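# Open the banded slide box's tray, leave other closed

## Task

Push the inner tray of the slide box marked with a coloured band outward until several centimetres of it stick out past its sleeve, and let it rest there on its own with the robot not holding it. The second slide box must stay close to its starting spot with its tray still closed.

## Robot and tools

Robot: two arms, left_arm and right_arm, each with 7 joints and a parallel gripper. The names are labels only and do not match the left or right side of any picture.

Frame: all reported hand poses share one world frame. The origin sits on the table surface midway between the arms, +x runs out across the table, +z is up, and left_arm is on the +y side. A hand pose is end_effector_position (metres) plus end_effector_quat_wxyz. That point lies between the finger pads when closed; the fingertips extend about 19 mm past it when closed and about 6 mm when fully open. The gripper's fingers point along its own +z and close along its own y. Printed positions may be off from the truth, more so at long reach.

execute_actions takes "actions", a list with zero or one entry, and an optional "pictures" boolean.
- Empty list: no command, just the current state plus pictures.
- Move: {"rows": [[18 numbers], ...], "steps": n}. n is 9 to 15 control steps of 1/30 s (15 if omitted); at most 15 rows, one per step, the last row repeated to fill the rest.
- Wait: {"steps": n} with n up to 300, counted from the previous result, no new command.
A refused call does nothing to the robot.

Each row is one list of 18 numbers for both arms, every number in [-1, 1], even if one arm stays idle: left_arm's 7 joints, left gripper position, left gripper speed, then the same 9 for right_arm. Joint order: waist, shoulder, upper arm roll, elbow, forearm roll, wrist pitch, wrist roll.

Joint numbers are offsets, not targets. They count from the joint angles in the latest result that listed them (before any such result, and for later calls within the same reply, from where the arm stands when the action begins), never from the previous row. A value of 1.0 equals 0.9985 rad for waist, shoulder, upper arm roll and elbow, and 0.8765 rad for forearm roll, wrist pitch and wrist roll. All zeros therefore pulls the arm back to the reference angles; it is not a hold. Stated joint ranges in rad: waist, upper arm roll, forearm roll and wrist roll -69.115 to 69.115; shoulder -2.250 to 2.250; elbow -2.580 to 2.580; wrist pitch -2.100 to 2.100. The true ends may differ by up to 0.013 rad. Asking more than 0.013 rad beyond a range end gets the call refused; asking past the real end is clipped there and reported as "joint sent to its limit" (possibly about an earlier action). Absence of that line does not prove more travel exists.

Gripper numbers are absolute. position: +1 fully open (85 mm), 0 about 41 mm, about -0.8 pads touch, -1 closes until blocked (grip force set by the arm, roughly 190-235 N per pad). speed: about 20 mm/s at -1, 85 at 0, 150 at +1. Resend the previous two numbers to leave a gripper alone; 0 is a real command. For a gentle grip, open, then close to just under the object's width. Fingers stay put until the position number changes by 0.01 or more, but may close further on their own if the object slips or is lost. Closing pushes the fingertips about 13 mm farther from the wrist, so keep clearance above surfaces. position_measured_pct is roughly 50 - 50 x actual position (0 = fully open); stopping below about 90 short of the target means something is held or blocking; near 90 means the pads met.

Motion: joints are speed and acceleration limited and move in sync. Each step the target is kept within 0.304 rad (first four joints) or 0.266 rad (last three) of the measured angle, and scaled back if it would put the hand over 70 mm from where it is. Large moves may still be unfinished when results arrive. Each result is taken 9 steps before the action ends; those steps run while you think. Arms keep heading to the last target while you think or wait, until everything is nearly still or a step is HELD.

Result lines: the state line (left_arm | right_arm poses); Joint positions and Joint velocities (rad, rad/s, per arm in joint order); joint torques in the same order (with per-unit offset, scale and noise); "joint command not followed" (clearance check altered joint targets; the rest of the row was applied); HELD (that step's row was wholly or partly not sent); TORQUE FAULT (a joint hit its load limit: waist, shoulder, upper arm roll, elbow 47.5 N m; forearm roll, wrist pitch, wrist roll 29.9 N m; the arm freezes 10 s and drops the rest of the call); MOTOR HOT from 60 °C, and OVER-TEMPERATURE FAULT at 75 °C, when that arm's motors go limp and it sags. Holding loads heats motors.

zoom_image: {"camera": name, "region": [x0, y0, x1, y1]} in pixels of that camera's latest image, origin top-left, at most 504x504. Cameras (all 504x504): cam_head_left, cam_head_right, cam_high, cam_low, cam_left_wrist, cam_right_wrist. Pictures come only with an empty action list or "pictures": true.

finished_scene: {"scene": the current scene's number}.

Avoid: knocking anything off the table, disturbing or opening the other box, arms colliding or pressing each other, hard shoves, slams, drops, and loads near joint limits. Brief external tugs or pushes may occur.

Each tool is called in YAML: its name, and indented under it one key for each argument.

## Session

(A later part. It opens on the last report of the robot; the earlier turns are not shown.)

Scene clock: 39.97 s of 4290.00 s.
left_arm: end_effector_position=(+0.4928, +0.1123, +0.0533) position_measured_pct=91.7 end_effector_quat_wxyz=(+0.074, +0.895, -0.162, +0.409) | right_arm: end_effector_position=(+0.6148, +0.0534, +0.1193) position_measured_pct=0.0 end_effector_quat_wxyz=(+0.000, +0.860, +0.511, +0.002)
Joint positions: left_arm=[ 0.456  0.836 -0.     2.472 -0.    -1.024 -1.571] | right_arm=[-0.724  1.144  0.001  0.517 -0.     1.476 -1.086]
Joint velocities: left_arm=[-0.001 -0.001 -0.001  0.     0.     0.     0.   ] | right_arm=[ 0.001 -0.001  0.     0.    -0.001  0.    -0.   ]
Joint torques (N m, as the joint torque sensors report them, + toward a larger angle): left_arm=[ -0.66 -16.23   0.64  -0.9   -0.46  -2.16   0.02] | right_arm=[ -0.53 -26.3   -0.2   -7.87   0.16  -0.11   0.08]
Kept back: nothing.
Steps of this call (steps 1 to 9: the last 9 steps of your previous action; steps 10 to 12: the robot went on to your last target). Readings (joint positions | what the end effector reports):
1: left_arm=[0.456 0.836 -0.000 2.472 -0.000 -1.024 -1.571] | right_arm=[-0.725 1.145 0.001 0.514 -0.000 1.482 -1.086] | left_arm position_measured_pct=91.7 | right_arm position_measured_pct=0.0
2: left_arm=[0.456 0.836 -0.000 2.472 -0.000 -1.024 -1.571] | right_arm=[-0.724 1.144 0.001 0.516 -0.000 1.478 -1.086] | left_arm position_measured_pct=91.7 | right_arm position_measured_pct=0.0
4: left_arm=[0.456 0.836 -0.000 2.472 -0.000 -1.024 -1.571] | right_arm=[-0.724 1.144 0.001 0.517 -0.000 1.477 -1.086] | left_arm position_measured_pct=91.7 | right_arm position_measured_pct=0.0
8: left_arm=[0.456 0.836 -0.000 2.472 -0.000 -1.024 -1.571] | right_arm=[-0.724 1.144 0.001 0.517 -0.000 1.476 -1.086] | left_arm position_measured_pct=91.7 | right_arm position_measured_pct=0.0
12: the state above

execute_actions:
  actions:
    - {"rows": [[0,0,0,0,0,0,0,-1,0.5,0,0.004,0,0,0,0,0,1,0],[0,0,0,0,0,0,0,-1,0.5,0,0.008,0,0,0,0,0,1,0],[0,0,0,0,0,0,0,-1,0.5,0,0.012,0,0,0,0,0,1,0]], "steps": 12}

execute_actions:
  actions:
    - {"steps": 10}

Scene clock: 40.57 s of 4290.00 s.
left_arm: end_effector_position=(+0.4928, +0.1123, +0.0533) position_measured_pct=91.7 end_effector_quat_wxyz=(+0.074, +0.895, -0.162, +0.409) | right_arm: end_effector_position=(+0.6147, +0.0534, +0.1184) position_measured_pct=0.0 end_effector_quat_wxyz=(-0.000, +0.860, +0.510, +0.001)
Joint positions: left_arm=[ 0.456  0.836 -0.     2.472 -0.    -1.024 -1.571] | right_arm=[-0.724  1.146  0.001  0.515 -0.001  1.478 -1.086]
Joint velocities: left_arm=[-0.003  0.001 -0.001 -0.001 -0.001  0.001  0.   ] | right_arm=[ 0.004  0.025 -0.001 -0.037 -0.009  0.03   0.004]
Joint torques (N m, as the joint torque sensors report them, + toward a larger angle): left_arm=[ -0.59 -16.2    0.25  -0.81  -0.32  -2.19  -0.14] | right_arm=[ -0.36 -15.69   0.09  -4.82   0.66  -1.98   0.17]
Steps of this call (steps 1 to 15: the robot went on to your last target; steps 16 to 18: the first 3 steps of this action). Readings (joint positions | what the end effector reports):
16: left_arm=[0.456 0.836 -0.000 2.472 -0.000 -1.024 -1.571] | right_arm=[-0.724 1.145 0.001 0.517 -0.000 1.477 -1.086] | left_arm position_measured_pct=91.7 | right_arm position_measured_pct=0.0
17: left_arm=[0.456 0.836 -0.000 2.472 -0.000 -1.024 -1.571] | right_arm=[-0.724 1.146 0.001 0.516 -0.000 1.477 -1.086] | left_arm position_measured_pct=91.7 | right_arm position_measured_pct=0.0
18: the state above

Scene clock: 40.90 s of 4290.00 s.
left_arm: end_effector_position=(+0.4928, +0.1123, +0.0533) position_measured_pct=91.7 end_effector_quat_wxyz=(+0.074, +0.895, -0.162, +0.409) | right_arm: end_effector_position=(+0.6147, +0.0534, +0.1188) position_measured_pct=0.0 end_effector_quat_wxyz=(-0.000, +0.860, +0.510, +0.001)
Joint positions: left_arm=[ 0.456  0.836 -0.     2.472 -0.    -1.024 -1.571] | right_arm=[-0.724  1.146  0.001  0.514 -0.001  1.479 -1.086]
Joint velocities: left_arm=[-0.001 -0.    -0.001 -0.     0.     0.    -0.   ] | right_arm=[ 0.    -0.001 -0.     0.     0.    -0.001 -0.   ]
Joint torques (N m, as the joint torque sensors report them, + toward a larger angle): left_arm=[ -0.39 -16.53   0.29  -0.79  -0.28  -2.08  -0.19] | right_arm=[ -0.46 -19.58   0.06  -6.04   0.56  -1.41  -0.1 ]
Kept back: nothing.
Steps of this call (steps 1 to 9: the last 9 steps of your previous action; step 10: the robot went on to your last target). Readings (joint positions | what the end effector reports):
1: left_arm=[0.456 0.836 -0.000 2.472 -0.000 -1.024 -1.571] | right_arm=[-0.724 1.146 0.001 0.514 -0.001 1.479 -1.086] | left_arm position_measured_pct=91.7 | right_arm position_measured_pct=0.0
2: left_arm=[0.456 0.836 -0.000 2.472 -0.000 -1.024 -1.571] | right_arm=[-0.724 1.146 0.001 0.514 -0.001 1.479 -1.086] | left_arm position_measured_pct=91.7 | right_arm position_measured_pct=0.0
4: left_arm=[0.456 0.836 -0.000 2.472 -0.000 -1.024 -1.571] | right_arm=[-0.724 1.146 0.001 0.514 -0.001 1.479 -1.086] | left_arm position_measured_pct=91.7 | right_arm position_measured_pct=0.0
8: left_arm=[0.456 0.836 -0.000 2.472 -0.000 -1.024 -1.571] | right_arm=[-0.724 1.146 0.001 0.514 -0.001 1.479 -1.086] | left_arm position_measured_pct=91.7 | right_arm position_measured_pct=0.0
10: the state above

execute_actions:
  actions:
    - {"rows": [[0,0,0,0,0,0,0,-1,0.5,0,0.012,0,0.003,0,-0.003,0,1,0],[0,0,0,0,0,0,0,-1,0.5,0,0.014,0,0.004,0,-0.0035,0,1,0],[0,0.007,0,-0.001,0,-0.014,0,-1,0.5,0,0.016,0,0.004,0,-0.0035,0,1,0],[0,0.014,0,-0.002,0,-0.029,0,-1,0.5,0,0.016,0,0.004,0,-0.0035,0,1,0],[0,0.021,0,-0.004,0,-0.043,0,-1,0.5,0,0.016,0,0.004,0,-0.0035,0,1,0],[0,0.028,0,-0.005,0,-0.058,0,-1,0.5,0,0.016,0,0.004,0,-0.0035,0,1,0],[0,0.034,0,-0.006,0,-0.072,0,-1,0.5,0,0.016,0,0.004,0,-0.0035,0,1,0],[0,0.041,0,-0.007,0,-0.086,0,-1,0.5,0,0.016,0,0.004,0,-0.0035,0,1,0],[0,0.048,0,-0.008,0,-0.101,0,-1,0.5,0,0.016,0,0.004,0,-0.0035,0,1,0],[0,0.055,0,-0.010,0,-0.115,0,-1,0.5,0,0.016,0,0.004,0,-0.0035,0,1,0],[0,0.062,0,-0.011,0,-0.129,0,-1,0.5,0,0.016,0,0.004,0,-0.0035,0,1,0],[0,0.069,0,-0.012,0,-0.144,0,-1,0.5,0,0.016,0,0.004,0,-0.0035,0,1,0],[0,0.076,0,-0.013,0,-0.158,0,-1,0.5,0,0.016,0,0.004,0,-0.0035,0,1,0],[0,0.083,0,-0.014,0,-0.173,0,-1,0.5,0,0.016,0,0.004,0,-0.0035,0,1,0],[0,0.0895,0,-0.0155,0,-0.187,0,-1,0.5,0,0.016,0,0.004,0,-0.0035,0,1,0]], "steps": 15}

execute_actions:
  actions:
    - {"steps": 14}
  pictures: true

Scene clock: 43.63 s of 4290.00 s.
left_arm: end_effector_position=(+0.4944, +0.1118, +0.0506) position_measured_pct=91.7 end_effector_quat_wxyz=(+0.075, +0.893, -0.162, +0.414) | right_arm: end_effector_position=(+0.6147, +0.0533, +0.1184) position_measured_pct=0.0 end_effector_quat_wxyz=(-0.001, +0.860, +0.510, +0.001)
Joint positions: left_arm=[ 0.456  0.855 -0.     2.471  0.    -1.053 -1.571] | right_arm=[-0.723  1.147  0.001  0.513 -0.002  1.48  -1.086]
Joint velocities: left_arm=[-0.001  0.193 -0.    -0.011  0.    -0.344  0.   ] | right_arm=[-0.001 -0.    -0.     0.002  0.001 -0.002 -0.   ]
Joint torques (N m, as the joint torque sensors report them, + toward a larger angle): left_arm=[ -0.59 -17.25   0.23  -4.07  -0.36  -3.1   -0.22] | right_arm=[ -0.6  -15.42   0.13  -4.68   0.83  -2.46  -0.1 ]
Steps of this call (steps 1 to 15: the robot went on to your last target; steps 16 to 76: nothing new was sent; steps 77 to 82: the first 6 steps of this action). Readings (joint positions | what the end effector reports):
77: left_arm=[0.456 0.836 -0.000 2.472 -0.000 -1.024 -1.571] | right_arm=[-0.724 1.147 0.001 0.514 -0.001 1.479 -1.086] | left_arm position_measured_pct=91.7 | right_arm position_measured_pct=0.0
78: left_arm=[0.456 0.836 -0.000 2.472 -0.000 -1.024 -1.571] | right_arm=[-0.723 1.147 0.001 0.513 -0.002 1.479 -1.086] | left_arm position_measured_pct=91.7 | right_arm position_measured_pct=0.0
80: left_arm=[0.456 0.843 -0.000 2.471 0.000 -1.033 -1.571] | right_arm=[-0.723 1.147 0.001 0.513 -0.002 1.480 -1.086] | left_arm position_measured_pct=91.7 | right_arm position_measured_pct=0.0
82: the state above

Scene clock: 44.10 s of 4290.00 s.
left_arm: end_effector_position=(+0.5082, +0.1064, +0.0500) position_measured_pct=91.7 end_effector_quat_wxyz=(+0.081, +0.877, -0.159, +0.447) | right_arm: end_effector_position=(+0.6148, +0.0534, +0.1184) position_measured_pct=0.0 end_effector_quat_wxyz=(-0.001, +0.860, +0.510, +0.001)
Joint positions: left_arm=[ 0.457  0.925 -0.     2.46  -0.    -1.186 -1.571] | right_arm=[-0.723  1.147  0.001  0.513 -0.002  1.479 -1.086]
Joint velocities: left_arm=[-0.     0.008  0.     0.002  0.    -0.016 -0.001] | right_arm=[-0.001 -0.    -0.     0.     0.     0.001  0.   ]
Joint torques (N m, as the joint torque sensors report them, + toward a larger angle): left_arm=[ -0.53 -17.49   0.33  -2.95  -0.45  -3.01  -0.04] | right_arm=[ -0.74 -15.04   0.17  -4.56   0.87  -1.98  -0.07]
Kept back: nothing.
Steps of this call (steps 1 to 9: the last 9 steps of your previous action; steps 10 to 14: the robot went on to your last target). Readings (joint positions | what the end effector reports):
1: left_arm=[0.456 0.861 -0.000 2.471 0.000 -1.065 -1.571] | right_arm=[-0.723 1.147 0.001 0.513 -0.002 1.480 -1.086] | left_arm position_measured_pct=91.7 | right_arm position_measured_pct=0.0
2: left_arm=[0.456 0.868 -0.000 2.470 0.000 -1.077 -1.571] | right_arm=[-0.723 1.147 0.001 0.513 -0.002 1.479 -1.086] | left_arm position_measured_pct=91.7 | right_arm position_measured_pct=0.0
4: left_arm=[0.456 0.881 -0.000 2.468 0.000 -1.102 -1.571] | right_arm=[-0.723 1.147 0.001 0.513 -0.002 1.479 -1.086] | left_arm position_measured_pct=91.7 | right_arm position_measured_pct=0.0
8: left_arm=[0.456 0.908 -0.000 2.463 0.000 -1.152 -1.571] | right_arm=[-0.723 1.147 0.001 0.513 -0.002 1.479 -1.086] | left_arm position_measured_pct=91.7 | right_arm position_measured_pct=0.0
14: the state above
camera_calibration (this result's frames):
cam_left_wrist: T_world_to_cam=[[-0.314234, -0.937627, 0.148703, 0.23931], [-0.574778, 0.063238, -0.815862, 0.387573], [0.755571, -0.341843, -0.558799, -0.165883], [0, 0, 0, 1]] pos_world=[0.423304, 0.143168, 0.187925]
cam_right_wrist: T_world_to_cam=[[0.853361, -0.520094, -0.0357366, -0.479513], [-0.520962, -0.848225, -0.0954595, 0.452199], [0.0193352, 0.100079, -0.994792, 0.246167], [0, 0, 0, 1]] pos_world=[0.640016, 0.109538, 0.270916]

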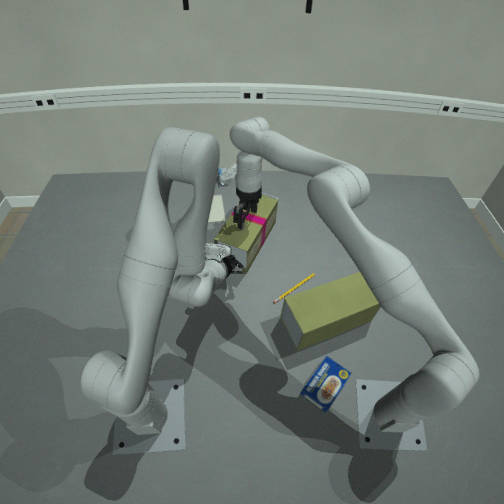

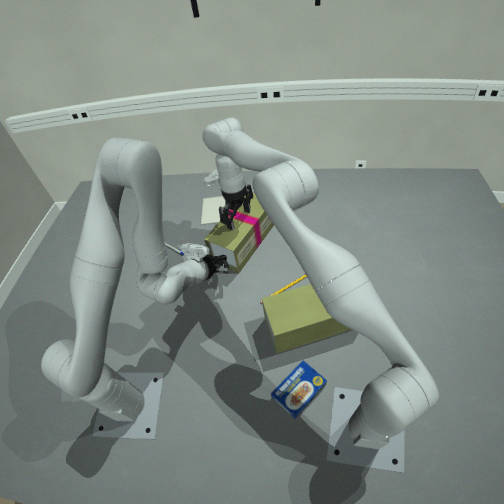

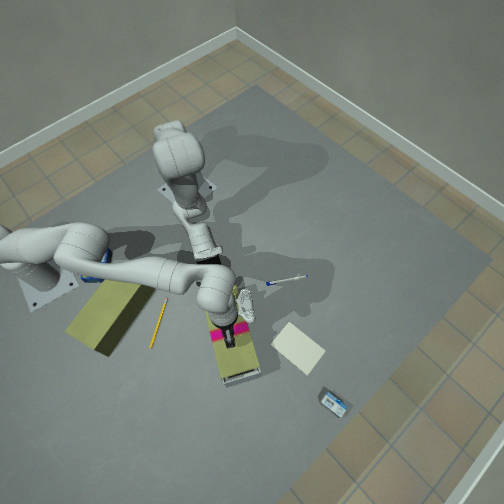

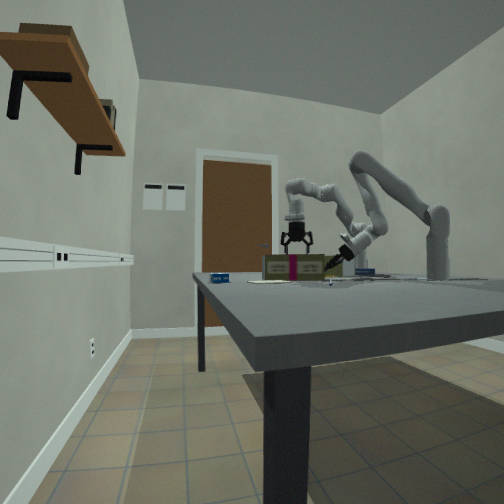

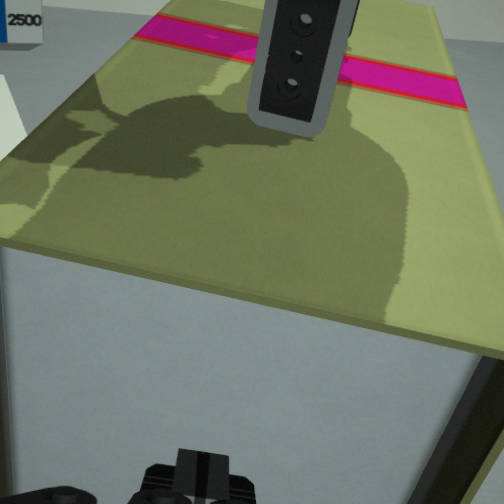

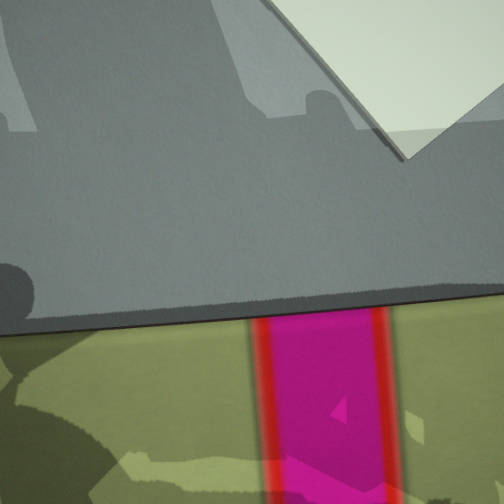

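execute_actions:
  actions:
    - {"rows": [[0,0.013,0,-0.003,0,-0.027,0,-1,0.5,-0.001,0.015,0,0.005,0.001,-0.0035,0,1,0],[0,0.026,0,-0.005,0,-0.054,0,-1,0.5,-0.001,0.015,0,0.005,0.001,-0.0035,0,1,0],[0,0.038,0,-0.008,0,-0.081,0,-1,0.5,-0.001,0.015,0,0.005,0.001,-0.0035,0,1,0],[0,0.051,0,-0.011,0,-0.108,0,-1,0.5,-0.001,0.015,0,0.005,0.001,-0.0035,0,1,0],[0,0.064,0,-0.013,0,-0.136,0,-1,0.5,-0.001,0.015,0,0.005,0.001,-0.0035,0,1,0],[0,0.077,0,-0.016,0,-0.163,0,-1,0.5,-0.001,0.015,0,0.005,0.001,-0.0035,0,1,0],[0,0.089,0,-0.019,0,-0.190,0,-1,0.5,-0.001,0.015,0,0.005,0.001,-0.0035,0,1,0],[0,0.103,0,-0.024,0,-0.215,0,-1,0.5,-0.001,0.015,0,0.005,0.001,-0.0035,0,1,0],[0,0.117,0,-0.029,0,-0.241,0,-1,0.5,-0.001,0.015,0,0.005,0.001,-0.0035,0,1,0],[0,0.130,0,-0.034,0,-0.266,0,-1,0.5,-0.001,0.015,0,0.005,0.001,-0.0035,0,1,0],[0,0.144,0,-0.039,0,-0.292,0,-1,0.5,-0.001,0.015,0,0.005,0.001,-0.0035,0,1,0],[0,0.158,0,-0.044,0,-0.317,0,-1,0.5,-0.001,0.015,0,0.005,0.001,-0.0035,0,1,0],[0,0.171,0,-0.050,0,-0.343,0,-1,0.5,-0.001,0.015,0,0.005,0.001,-0.0035,0,1,0],[0,0.185,0,-0.055,0,-0.368,0,-1,0.5,-0.001,0.015,0,0.005,0.001,-0.0035,0,1,0],[0,0.199,0,-0.060,0,-0.394,0,-1,0.5,-0.001,0.015,0,0.005,0.001,-0.0035,0,1,0]], "steps": 15}

execute_actions:
  actions:
    - {"steps": 14}
  pictures: true

Scene clock: 45.63 s of 4290.00 s.
left_arm: end_effector_position=(+0.5141, +0.1039, +0.0462) position_measured_pct=91.7 end_effector_quat_wxyz=(+0.085, +0.867, -0.158, +0.465) | right_arm: end_effector_position=(+0.6148, +0.0534, +0.1184) position_measured_pct=0.0 end_effector_quat_wxyz=(-0.001, +0.860, +0.511, +0.001)
Joint positions: left_arm=[ 0.457  0.979 -0.     2.453 -0.    -1.276 -1.571] | right_arm=[-0.723  1.147  0.001  0.513 -0.002  1.479 -1.085]
Joint velocities: left_arm=[ 0.005  0.361  0.003 -0.076 -0.005 -0.672 -0.001] | right_arm=[-0.  0. -0. -0.  0. -0.  0.]
Joint torques (N m, as the joint torque sensors report them, + toward a larger angle): left_arm=[ -0.94 -19.07  -0.61  -2.25  -0.15  -3.91  -0.1 ] | right_arm=[ -1.07 -15.17  -0.04  -4.45   0.74  -1.91  -0.07]
Steps of this call (steps 1 to 30: the robot went on to your last target; steps 31 to 40: nothing new was sent; steps 41 to 46: the first 6 steps of this action). Readings (joint positions | what the end effector reports):
41: left_arm=[0.457 0.927 -0.000 2.460 0.000 -1.188 -1.571] | right_arm=[-0.723 1.147 0.001 0.513 -0.002 1.479 -1.086] | left_arm position_measured_pct=91.7 | right_arm position_measured_pct=0.0
42: left_arm=[0.457 0.935 -0.000 2.460 0.000 -1.197 -1.571] | right_arm=[-0.723 1.147 0.001 0.513 -0.002 1.479 -1.085] | left_arm position_measured_pct=91.7 | right_arm position_measured_pct=0.0
44: left_arm=[0.457 0.956 -0.000 2.458 0.000 -1.233 -1.571] | right_arm=[-0.723 1.147 0.001 0.513 -0.002 1.479 -1.085] | left_arm position_measured_pct=91.7 | right_arm position_measured_pct=0.0
46: the state above

Scene clock: 46.10 s of 4290.00 s.
left_arm: end_effector_position=(+0.5388, +0.0944, +0.0475) position_measured_pct=91.7 end_effector_quat_wxyz=(+0.097, +0.827, -0.150, +0.533) | right_arm: end_effector_position=(+0.6148, +0.0534, +0.1184) position_measured_pct=0.0 end_effector_quat_wxyz=(-0.001, +0.860, +0.511, +0.001)
Joint positions: left_arm=[ 0.457  1.122 -0.     2.404 -0.    -1.529 -1.571] | right_arm=[-0.723  1.147  0.001  0.513 -0.002  1.479 -1.085]
Joint velocities: left_arm=[ 0.001  0.03   0.    -0.007 -0.002 -0.02  -0.   ] | right_arm=[-0.001  0.001  0.    -0.    -0.     0.     0.   ]
Joint torques (N m, as the joint torque sensors report them, + toward a larger angle): left_arm=[ -0.82 -19.65   0.02  -1.51  -0.46  -3.32   0.36] | right_arm=[ -0.93 -15.27   0.07  -4.45   0.74  -1.92  -0.04]
Kept back: nothing.
Steps of this call (steps 1 to 9: the last 9 steps of your previous action; steps 10 to 14: the robot went on to your last target). Readings (joint positions | what the end effector reports):
1: left_arm=[0.457 0.991 -0.000 2.451 -0.000 -1.299 -1.571] | right_arm=[-0.723 1.147 0.001 0.513 -0.002 1.479 -1.085] | left_arm position_measured_pct=91.7 | right_arm position_measured_pct=0.0
2: left_arm=[0.457 1.003 -0.000 2.448 -0.000 -1.322 -1.571] | right_arm=[-0.723 1.147 0.001 0.513 -0.002 1.479 -1.085] | left_arm position_measured_pct=91.7 | right_arm position_measured_pct=0.0
4: left_arm=[0.457 1.029 -0.000 2.440 -0.000 -1.367 -1.571] | right_arm=[-0.723 1.147 0.001 0.513 -0.002 1.479 -1.085] | left_arm position_measured_pct=91.7 | right_arm position_measured_pct=0.0
8: left_arm=[0.457 1.082 0.000 2.420 -0.001 -1.456 -1.571] | right_arm=[-0.723 1.147 0.001 0.513 -0.002 1.479 -1.085] | left_arm position_measured_pct=91.7 | right_arm position_measured_pct=0.0
14: the state above
camera_calibration (this result's frames):
cam_left_wrist: T_world_to_cam=[[-0.343908, -0.926467, 0.152927, 0.252759], [-0.41028, 0.00176511, -0.911958, 0.325569], [0.844629, -0.376372, -0.380717, -0.247643], [0, 0, 0, 1]] pos_world=[0.429666, 0.140393, 0.163969]
cam_right_wrist: T_world_to_cam=[[0.853578, -0.519736, -0.0357684, -0.479636], [-0.52061, -0.848444, -0.0954362, 0.452009], [0.0192542, 0.100084, -0.994793, 0.246218], [0, 0, 0, 1]] pos_world=[0.639987, 0.109578, 0.270918]

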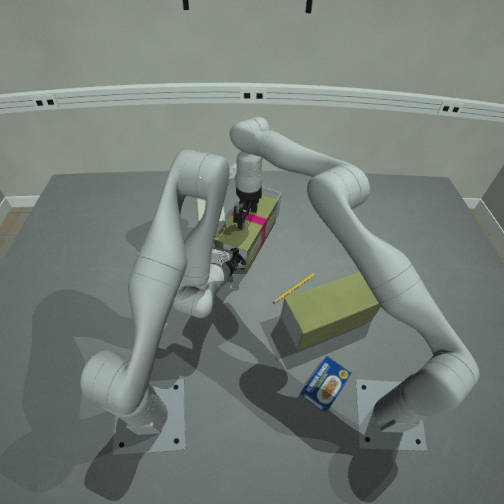

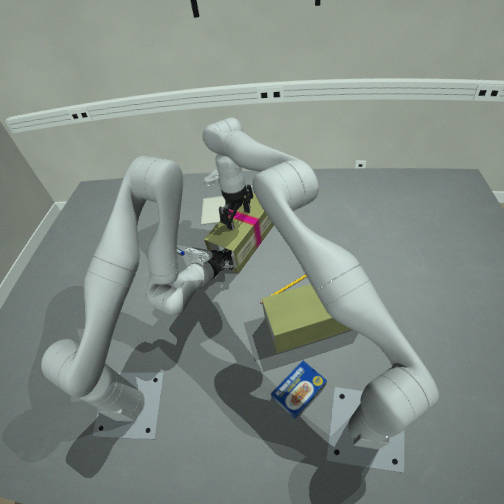

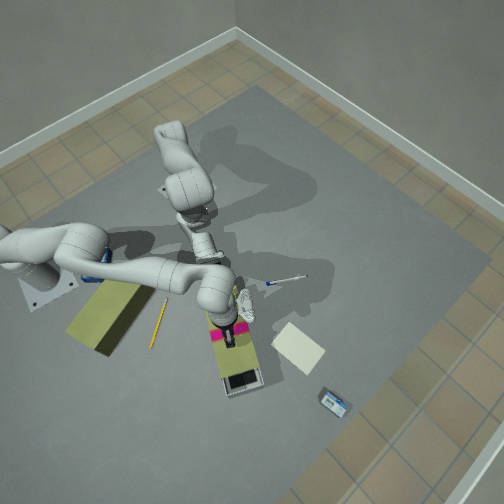

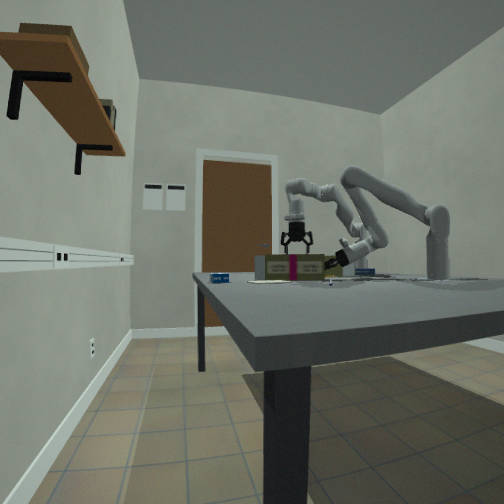

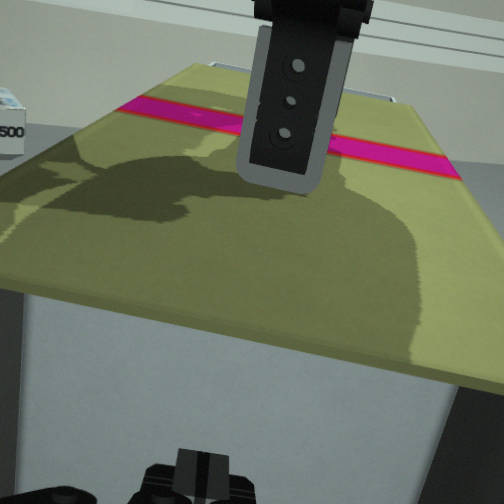

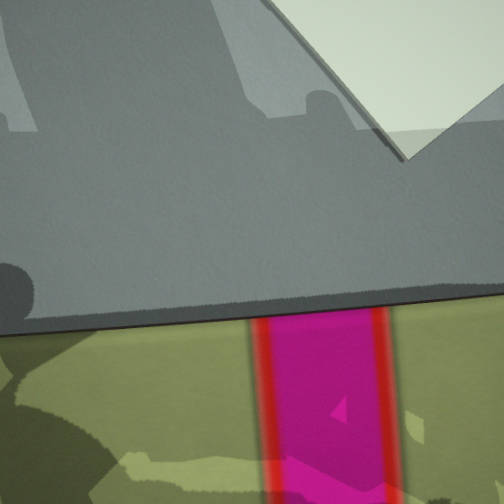

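execute_actions:
  actions:
    - {"rows": [[0,0.011,0,-0.0045,0,-0.021,0,-1,0.5,-0.001,0.015,0,0.005,0.001,-0.0035,0,1,0],[0,0.022,0,-0.009,0,-0.041,0,-1,0.5,-0.001,0.015,0,0.005,0.001,-0.0035,0,1,0],[0,0.033,0,-0.0135,0,-0.062,0,-1,0.5,-0.001,0.015,0,0.005,0.001,-0.0035,0,1,0],[0,0.044,0,-0.018,0,-0.083,0,-1,0.5,-0.001,0.015,0,0.005,0.001,-0.0035,0,1,0],[0,0.0555,0,-0.0225,0,-0.1035,0,-1,0.5,-0.001,0.015,0,0.005,0.001,-0.0035,0,1,0],[0,0.067,0,-0.027,0,-0.124,0,-1,0.5,-0.001,0.015,0,0.005,0.001,-0.0035,0,1,0],[0,0.078,0,-0.0315,0,-0.145,0,-1,0.5,-0.001,0.015,0,0.005,0.001,-0.0035,0,1,0],[0,0.089,0,-0.036,0,-0.166,0,-1,0.5,-0.001,0.015,0,0.005,0.001,-0.0035,0,1,0],[0,0.100,0,-0.0405,0,-0.186,0,-1,0.5,-0.001,0.015,0,0.005,0.001,-0.0035,0,1,0],[0,0.111,0,-0.045,0,-0.207,0,-1,0.5,-0.001,0.015,0,0.005,0.001,-0.0035,0,1,0]], "steps": 13}

execute_actions:
  actions:
    - {"steps": 13}
  pictures: true

Scene clock: 46.83 s of 4290.00 s.
left_arm: end_effector_position=(+0.5400, +0.0938, +0.0445) position_measured_pct=91.7 end_effector_quat_wxyz=(+0.098, +0.822, -0.150, +0.541) | right_arm: end_effector_position=(+0.6148, +0.0534, +0.1184) position_measured_pct=0.0 end_effector_quat_wxyz=(-0.001, +0.860, +0.511, +0.001)
Joint positions: left_arm=[ 0.457  1.15  -0.     2.396 -0.    -1.568 -1.571] | right_arm=[-0.723  1.147  0.001  0.513 -0.002  1.479 -1.085]
Joint velocities: left_arm=[ 0.002  0.281  0.001 -0.107 -0.006 -0.466 -0.   ] | right_arm=[ 0.    -0.001 -0.    -0.    -0.    -0.    -0.   ]
Joint torques (N m, as the joint torque sensors report them, + toward a larger angle): left_arm=[ -0.73 -18.54   0.76  -1.85  -0.74  -3.02  -0.1 ] | right_arm=[ -0.94 -15.27  -0.05  -4.45   0.7   -1.84   0.02]
Steps of this call (steps 1 to 18: the robot went on to your last target; steps 19 to 22: the first 4 steps of this action). Readings (joint positions | what the end effector reports):
19: left_arm=[0.457 1.126 -0.000 2.403 -0.000 -1.533 -1.571] | right_arm=[-0.723 1.147 0.001 0.513 -0.002 1.479 -1.085] | left_arm position_measured_pct=91.7 | right_arm position_measured_pct=0.0
20: left_arm=[0.457 1.132 -0.000 2.402 -0.000 -1.541 -1.571] | right_arm=[-0.723 1.147 0.001 0.513 -0.002 1.479 -1.085] | left_arm position_measured_pct=91.7 | right_arm position_measured_pct=0.0
22: the state above

Scene clock: 47.27 s of 4290.00 s.
left_arm: end_effector_position=(+0.5486, +0.0902, +0.0453) position_measured_pct=91.7 end_effector_quat_wxyz=(+0.106, +0.796, -0.145, +0.578) | right_arm: end_effector_position=(+0.6148, +0.0534, +0.1184) position_measured_pct=0.0 end_effector_quat_wxyz=(-0.001, +0.860, +0.511, +0.001)
Joint positions: left_arm=[ 0.458  1.233 -0.     2.361 -0.001 -1.709 -1.571] | right_arm=[-0.723  1.147  0.001  0.513 -0.002  1.479 -1.085]
Joint velocities: left_arm=[-0.002  0.013  0.    -0.007 -0.    -0.003  0.   ] | right_arm=[-0.001 -0.001 -0.     0.    -0.001 -0.001  0.   ]
Joint torques (N m, as the joint torque sensors report them, + toward a larger angle): left_arm=[ -0.8  -20.1   -0.02  -0.78  -0.07  -3.28   0.03] | right_arm=[ -0.86 -15.14   0.05  -4.54   0.69  -1.79  -0.06]
Kept back: nothing.
Steps of this call (steps 1 to 9: the last 9 steps of your previous action; steps 10 to 13: the robot went on to your last target). Readings (joint positions | what the end effector reports):
1: left_arm=[0.457 1.160 -0.000 2.392 -0.000 -1.584 -1.571] | right_arm=[-0.723 1.147 0.001 0.513 -0.002 1.479 -1.085] | left_arm position_measured_pct=91.7 | right_arm position_measured_pct=0.0
2: left_arm=[0.457 1.170 -0.000 2.388 -0.000 -1.601 -1.571] | right_arm=[-0.723 1.147 0.001 0.513 -0.002 1.479 -1.085] | left_arm position_measured_pct=91.7 | right_arm position_measured_pct=0.0
4: left_arm=[0.458 1.191 0.000 2.380 -0.001 -1.636 -1.571] | right_arm=[-0.723 1.147 0.001 0.513 -0.002 1.479 -1.085] | left_arm position_measured_pct=91.7 | right_arm position_measured_pct=0.0
8: left_arm=[0.458 1.229 0.000 2.364 -0.001 -1.700 -1.571] | right_arm=[-0.723 1.147 0.001 0.513 -0.002 1.479 -1.085] | left_arm position_measured_pct=91.7 | right_arm position_measured_pct=0.0
13: the state above
camera_calibration (this result's frames):
cam_left_wrist: T_world_to_cam=[[-0.360505, -0.92017, 0.15272, 0.261191], [-0.313521, -0.0346647, -0.948948, 0.279485], [0.878488, -0.389982, -0.275996, -0.280429], [0, 0, 0, 1]] pos_world=[0.428139, 0.140666, 0.14793]
cam_right_wrist: T_world_to_cam=[[0.853775, -0.519412, -0.0357743, -0.479771], [-0.520288, -0.848642, -0.0954292, 0.451839], [0.0192075, 0.100088, -0.994793, 0.246244], [0, 0, 0, 1]] pos_world=[0.639973, 0.109604, 0.270918]

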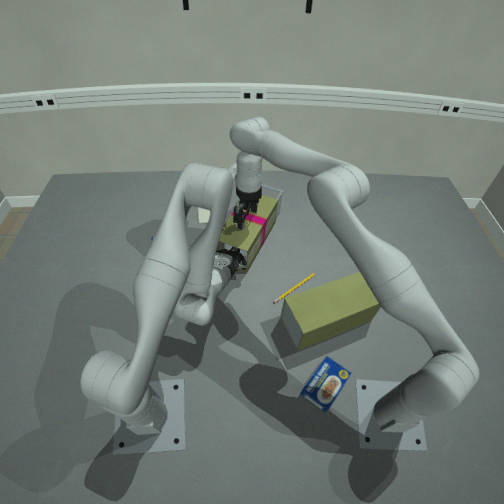

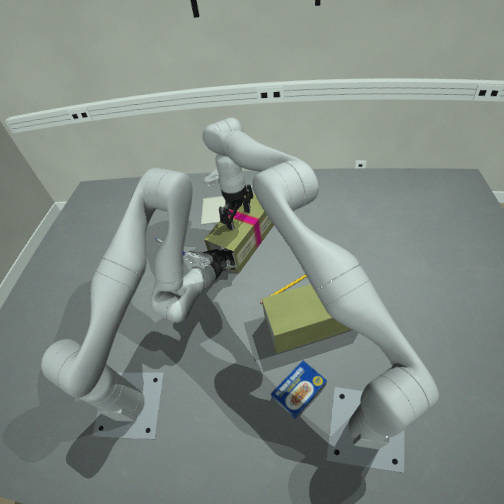

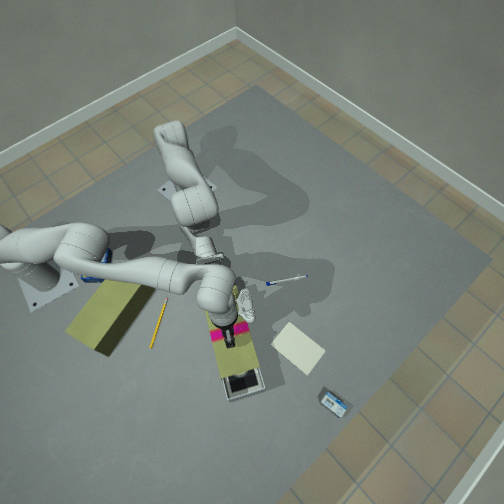

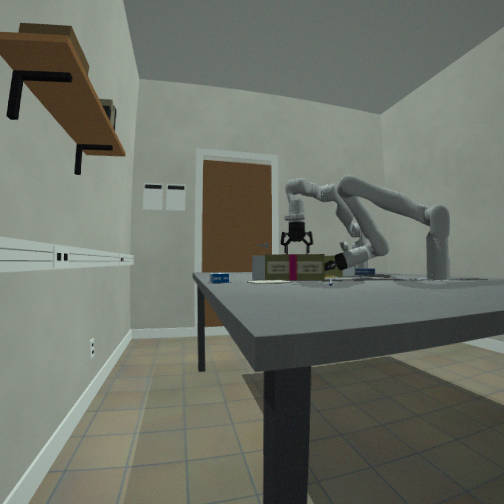

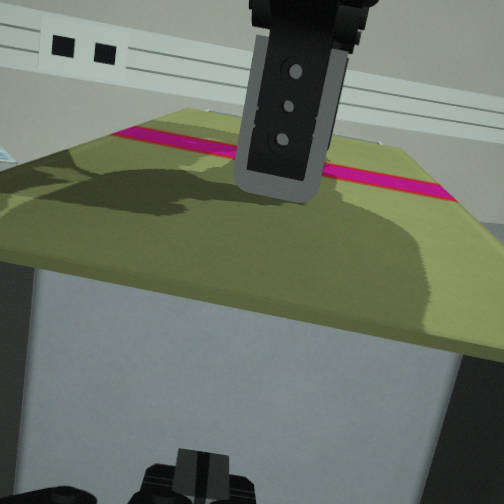

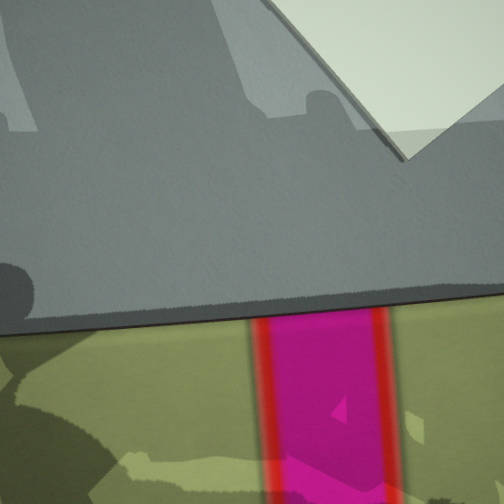

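execute_actions:
  actions: []
  pictures: true

Scene clock: 48.17 s of 4290.00 s.
left_arm: end_effector_position=(+0.5486, +0.0903, +0.0447) position_measured_pct=91.7 end_effector_quat_wxyz=(+0.106, +0.796, -0.145, +0.578) | right_arm: end_effector_position=(+0.6148, +0.0534, +0.1184) position_measured_pct=0.0 end_effector_quat_wxyz=(-0.001, +0.860, +0.511, +0.001)
Joint positions: left_arm=[ 0.458  1.234 -0.     2.36  -0.001 -1.709 -1.571] | right_arm=[-0.723  1.147  0.001  0.513 -0.002  1.479 -1.085]
Joint velocities: left_arm=[ 0.     0.    -0.001 -0.    -0.    -0.001 -0.001] | right_arm=[ 0.001  0.    -0.    -0.     0.    -0.    -0.   ]
Joint torques (N m, as the joint torque sensors report them, + toward a larger angle): left_arm=[ -0.74 -19.71   0.11  -0.86  -0.44  -3.44  -0.03] | right_arm=[ -0.82 -15.21  -0.01  -4.58   0.73  -1.85  -0.02]
Kept back: nothing.
Steps of this call (steps 1 to 27: the robot went on to your last target). Readings (joint positions | what the end effector reports):
1: left_arm=[0.458 1.233 -0.000 2.361 -0.001 -1.709 -1.571] | right_arm=[-0.723 1.147 0.001 0.513 -0.002 1.479 -1.085] | left_arm position_measured_pct=91.7 | right_arm position_measured_pct=0.0
2: left_arm=[0.458 1.234 -0.000 2.361 -0.001 -1.709 -1.571] | right_arm=[-0.723 1.147 0.001 0.513 -0.002 1.479 -1.085] | left_arm position_measured_pct=91.7 | right_arm position_measured_pct=0.0
4: left_arm=[0.458 1.234 -0.000 2.361 -0.001 -1.709 -1.571] | right_arm=[-0.723 1.147 0.001 0.513 -0.002 1.479 -1.085] | left_arm position_measured_pct=91.7 | right_arm position_measured_pct=0.0
8: left_arm=[0.458 1.234 -0.000 2.360 -0.001 -1.709 -1.571] | right_arm=[-0.723 1.147 0.001 0.513 -0.002 1.479 -1.085] | left_arm position_measured_pct=91.7 | right_arm position_measured_pct=0.0
27: the state above
camera_calibration (this result's frames):
cam_left_wrist: T_world_to_cam=[[-0.360438, -0.920189, 0.152764, 0.261243], [-0.313868, -0.0345774, -0.948837, 0.279132], [0.878391, -0.389945, -0.276354, -0.280488], [0, 0, 0, 1]] pos_world=[0.428151, 0.140669, 0.147429]
cam_right_wrist: T_world_to_cam=[[0.853775, -0.519412, -0.0357746, -0.479771], [-0.520288, -0.848642, -0.0954292, 0.451839], [0.0192072, 0.100088, -0.994793, 0.246245], [0, 0, 0, 1]] pos_world=[0.639973, 0.109604, 0.270917]

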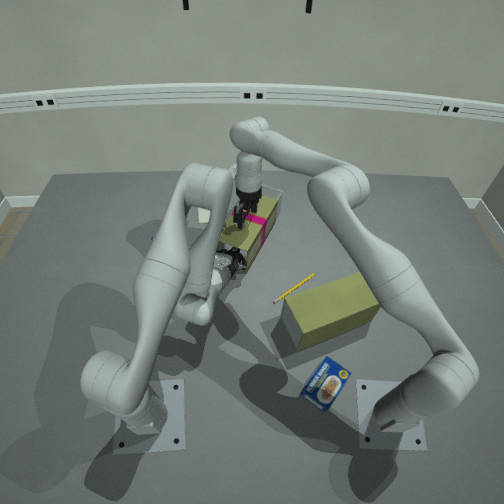

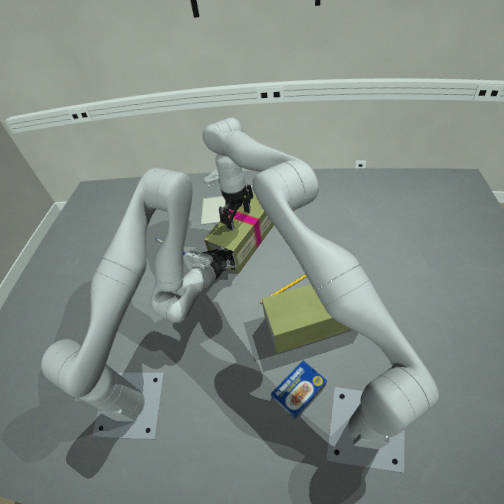

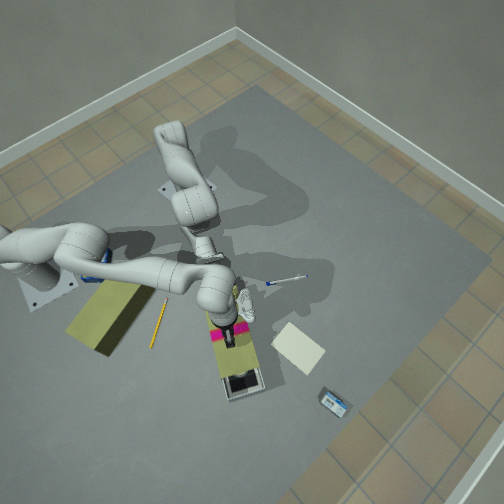

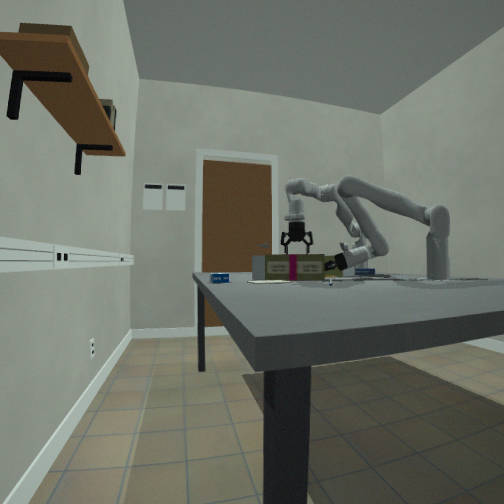

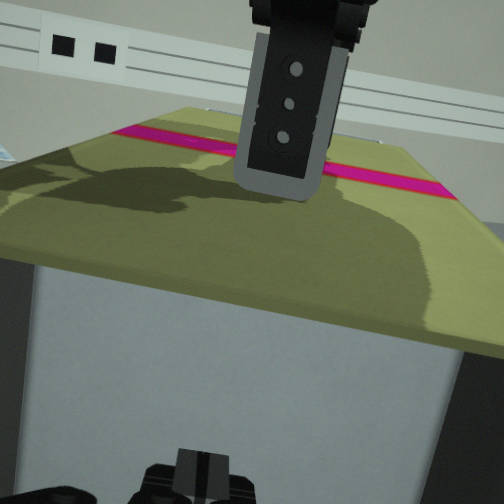

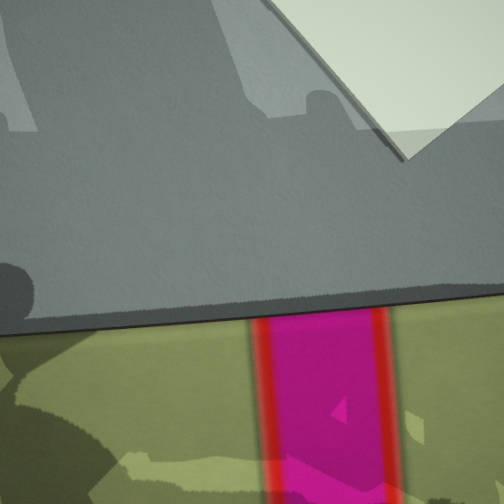

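zoom_image:
  camera: "cam_high"
  region: [180, 260, 320, 420]

zoom_image:
  camera: "cam_low"
  region: [200, 220, 400, 310]

Region (180, 260, 320, 420) of cam_high's 504x504 image, scaled by 3.150, with more detail than that image has; it fills the left 441 columns of this view, and the rest is white.

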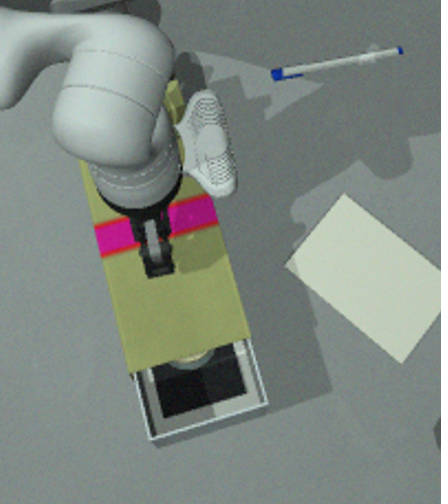

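Region (200, 220, 400, 310) of cam_low's 504x504 image, scaled by 2.520, with more detail than that image has; it fills the top 227 rows of this view, and the rest is white.

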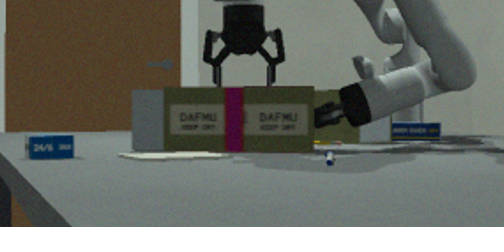

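execute_actions:
  actions:
    - {"rows": [[0,-0.2398,0,0.0403,0,0.5658,0,-1,0.5, 0,-0.042,0,0,0,0,0,1,0],[0,-0.2398,0,0.0403,0,0.5658,0,-1,0.5, 0,-0.042,0,0,0,0,0,1,0],[0,-0.2398,0,0.0403,0,0.5658,0,-1,0.5, 0,-0.042,0,0,0,0,0,1,0],[0,-0.2398,0,0.0403,0,0.5658,0,-1,0.5, 0,-0.042,0,0,0,0,0,1,0],[0,-0.2398,0,0.0403,0,0.5658,0,-1,0.5, 0.1929,-0.042,0,0.077,0.002,-0.5149,0.2544,0,1]], "steps": 15}
  pictures: false

execute_actions:
  actions:
    - {"steps": 15}
  pictures: true

Scene clock: 62.93 s of 4290.00 s.
left_arm: end_effector_position=(+0.5543, +0.0884, +0.0650) position_measured_pct=91.7 end_effector_quat_wxyz=(+0.104, +0.801, -0.146, +0.571) | right_arm: end_effector_position=(+0.6234, +0.0551, +0.1469) position_measured_pct=1.2 end_effector_quat_wxyz=(-0.003, +0.859, +0.511, +0.025)
Joint positions: left_arm=[ 0.457  1.144 -0.     2.374 -0.    -1.615 -1.571] | right_arm=[-0.717  1.106 -0.001  0.515 -0.003  1.471 -1.079]
Joint velocities: left_arm=[-0.001 -0.825  0.002  0.137 -0.001  1.044 -0.   ] | right_arm=[ 0.229 -0.104 -0.037  0.048 -0.029 -0.307  0.242]
Joint torques (N m, as the joint torque sensors report them, + toward a larger angle): left_arm=[ -0.37 -19.61   0.35  -0.06  -0.36  -2.97   0.04] | right_arm=[  7.9  -17.64   2.08  -5.04   0.79  -0.3    0.17]
Steps of this call (steps 1 to 15: the robot went on to your last target; steps 16 to 90: nothing new was sent; then 11.57 s passed at rest; steps 91 to 96: the first 6 steps of this action). Readings (joint positions | what the end effector reports):
91: left_arm=[0.458 1.233 -0.000 2.361 -0.001 -1.708 -1.571] | right_arm=[-0.723 1.146 0.001 0.513 -0.002 1.479 -1.085] | left_arm position_measured_pct=91.7 | right_arm position_measured_pct=0.0
92: left_arm=[0.458 1.226 -0.000 2.362 -0.000 -1.702 -1.571] | right_arm=[-0.723 1.143 0.001 0.515 -0.001 1.478 -1.085] | left_arm position_measured_pct=91.7 | right_arm position_measured_pct=0.0
94: left_arm=[0.457 1.195 -0.000 2.366 -0.000 -1.672 -1.571] | right_arm=[-0.723 1.123 0.000 0.517 -0.001 1.479 -1.085] | left_arm position_measured_pct=91.7 | right_arm position_measured_pct=0.0
96: the state above

Scene clock: 63.43 s of 4290.00 s.
left_arm: end_effector_position=(+0.5229, +0.0999, +0.0296) position_measured_pct=91.7 end_effector_quat_wxyz=(+0.083, +0.873, -0.159, +0.453) | right_arm: end_effector_position=(+0.7823, -0.0231, +0.1506) position_measured_pct=49.6 end_effector_quat_wxyz=(+0.034, +0.833, +0.513, +0.205)
Joint positions: left_arm=[ 0.458  0.997 -0.     2.401 -0.001 -1.213 -1.571] | right_arm=[-0.531  1.105  0.002  0.589  0.001  1.029 -0.862]
Joint velocities: left_arm=[-0.001 -0.023 -0.    -0.003  0.     0.     0.   ] | right_arm=[ 0.011 -0.005 -0.021  0.01  -0.018 -0.032  0.006]
Joint torques (N m, as the joint torque sensors report them, + toward a larger angle): left_arm=[ -0.52 -17.41   0.54  -0.73  -0.44  -2.39  -0.3 ] | right_arm=[ -1.47 -28.03  -0.18  -8.83   0.35  -1.09   0.02]
Kept back: nothing.
Steps of this call (steps 1 to 9: the last 9 steps of your previous action; steps 10 to 15: the robot went on to your last target). Readings (joint positions | what the end effector reports):
1: left_arm=[0.457 1.118 -0.000 2.378 -0.000 -1.578 -1.571] | right_arm=[-0.707 1.104 -0.002 0.518 -0.003 1.457 -1.068] | left_arm position_measured_pct=91.7 | right_arm position_measured_pct=4.4
2: left_arm=[0.457 1.097 -0.000 2.382 -0.000 -1.539 -1.571] | right_arm=[-0.690 1.105 -0.003 0.525 -0.004 1.435 -1.050] | left_arm position_measured_pct=91.7 | right_arm position_measured_pct=8.3
4: left_arm=[0.457 1.064 -0.000 2.388 -0.000 -1.458 -1.571] | right_arm=[-0.647 1.105 -0.002 0.543 -0.003 1.368 -0.999] | left_arm position_measured_pct=91.7 | right_arm position_measured_pct=17.9
8: left_arm=[0.458 1.018 -0.000 2.397 -0.001 -1.295 -1.571] | right_arm=[-0.582 1.106 0.001 0.569 -0.000 1.207 -0.922] | left_arm position_measured_pct=91.7 | right_arm position_measured_pct=38.9
15: the state above
camera_calibration (this result's frames):
cam_left_wrist: T_world_to_cam=[[-0.317899, -0.936257, 0.149544, 0.242647], [-0.563895, 0.0599049, -0.823671, 0.374691], [0.762209, -0.346171, -0.546994, -0.193912], [0, 0, 0, 1]] pos_world=[0.436225, 0.137607, 0.166267]
cam_right_wrist: T_world_to_cam=[[0.833388, -0.507352, 0.219221, -0.683567], [-0.396024, -0.824852, -0.403466, 0.426895], [0.385524, 0.249427, -0.888345, -0.0164818], [0, 0, 0, 1]] pos_world=[0.745092, 0.00942706, 0.307449]

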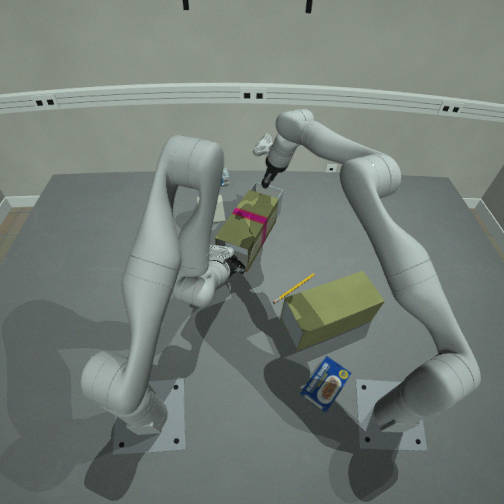

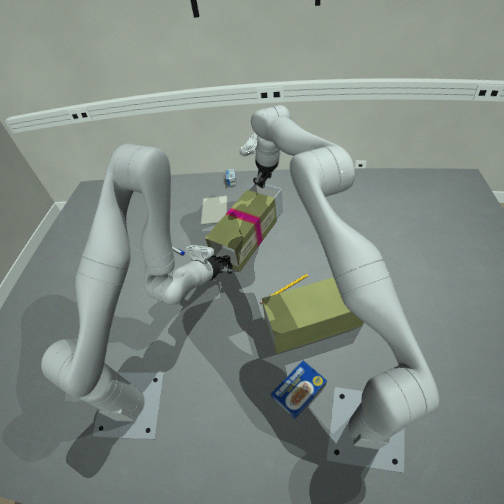

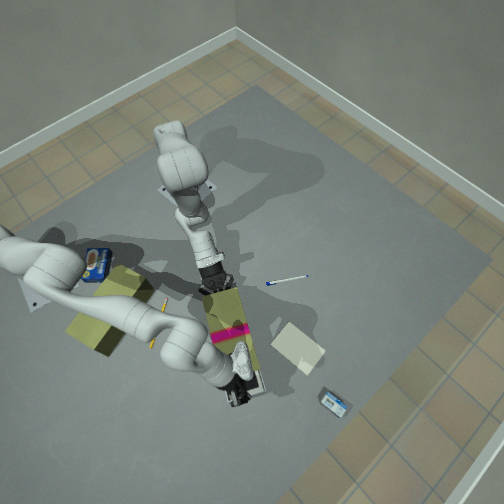

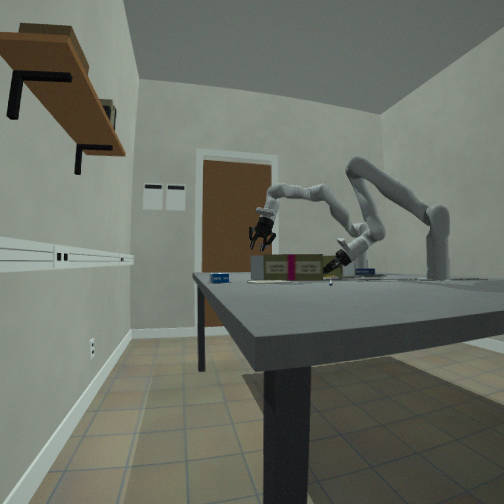

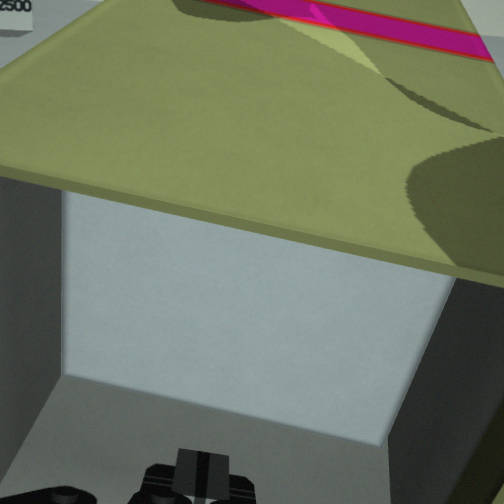

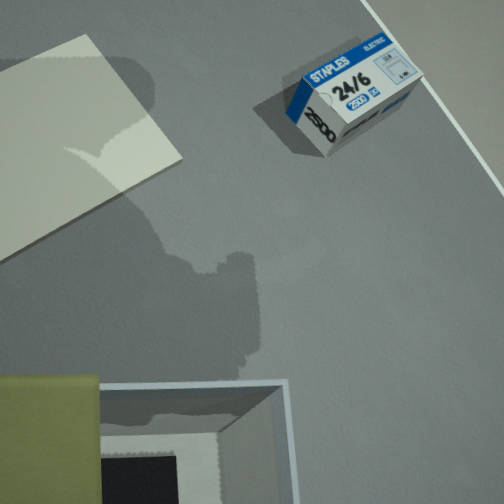

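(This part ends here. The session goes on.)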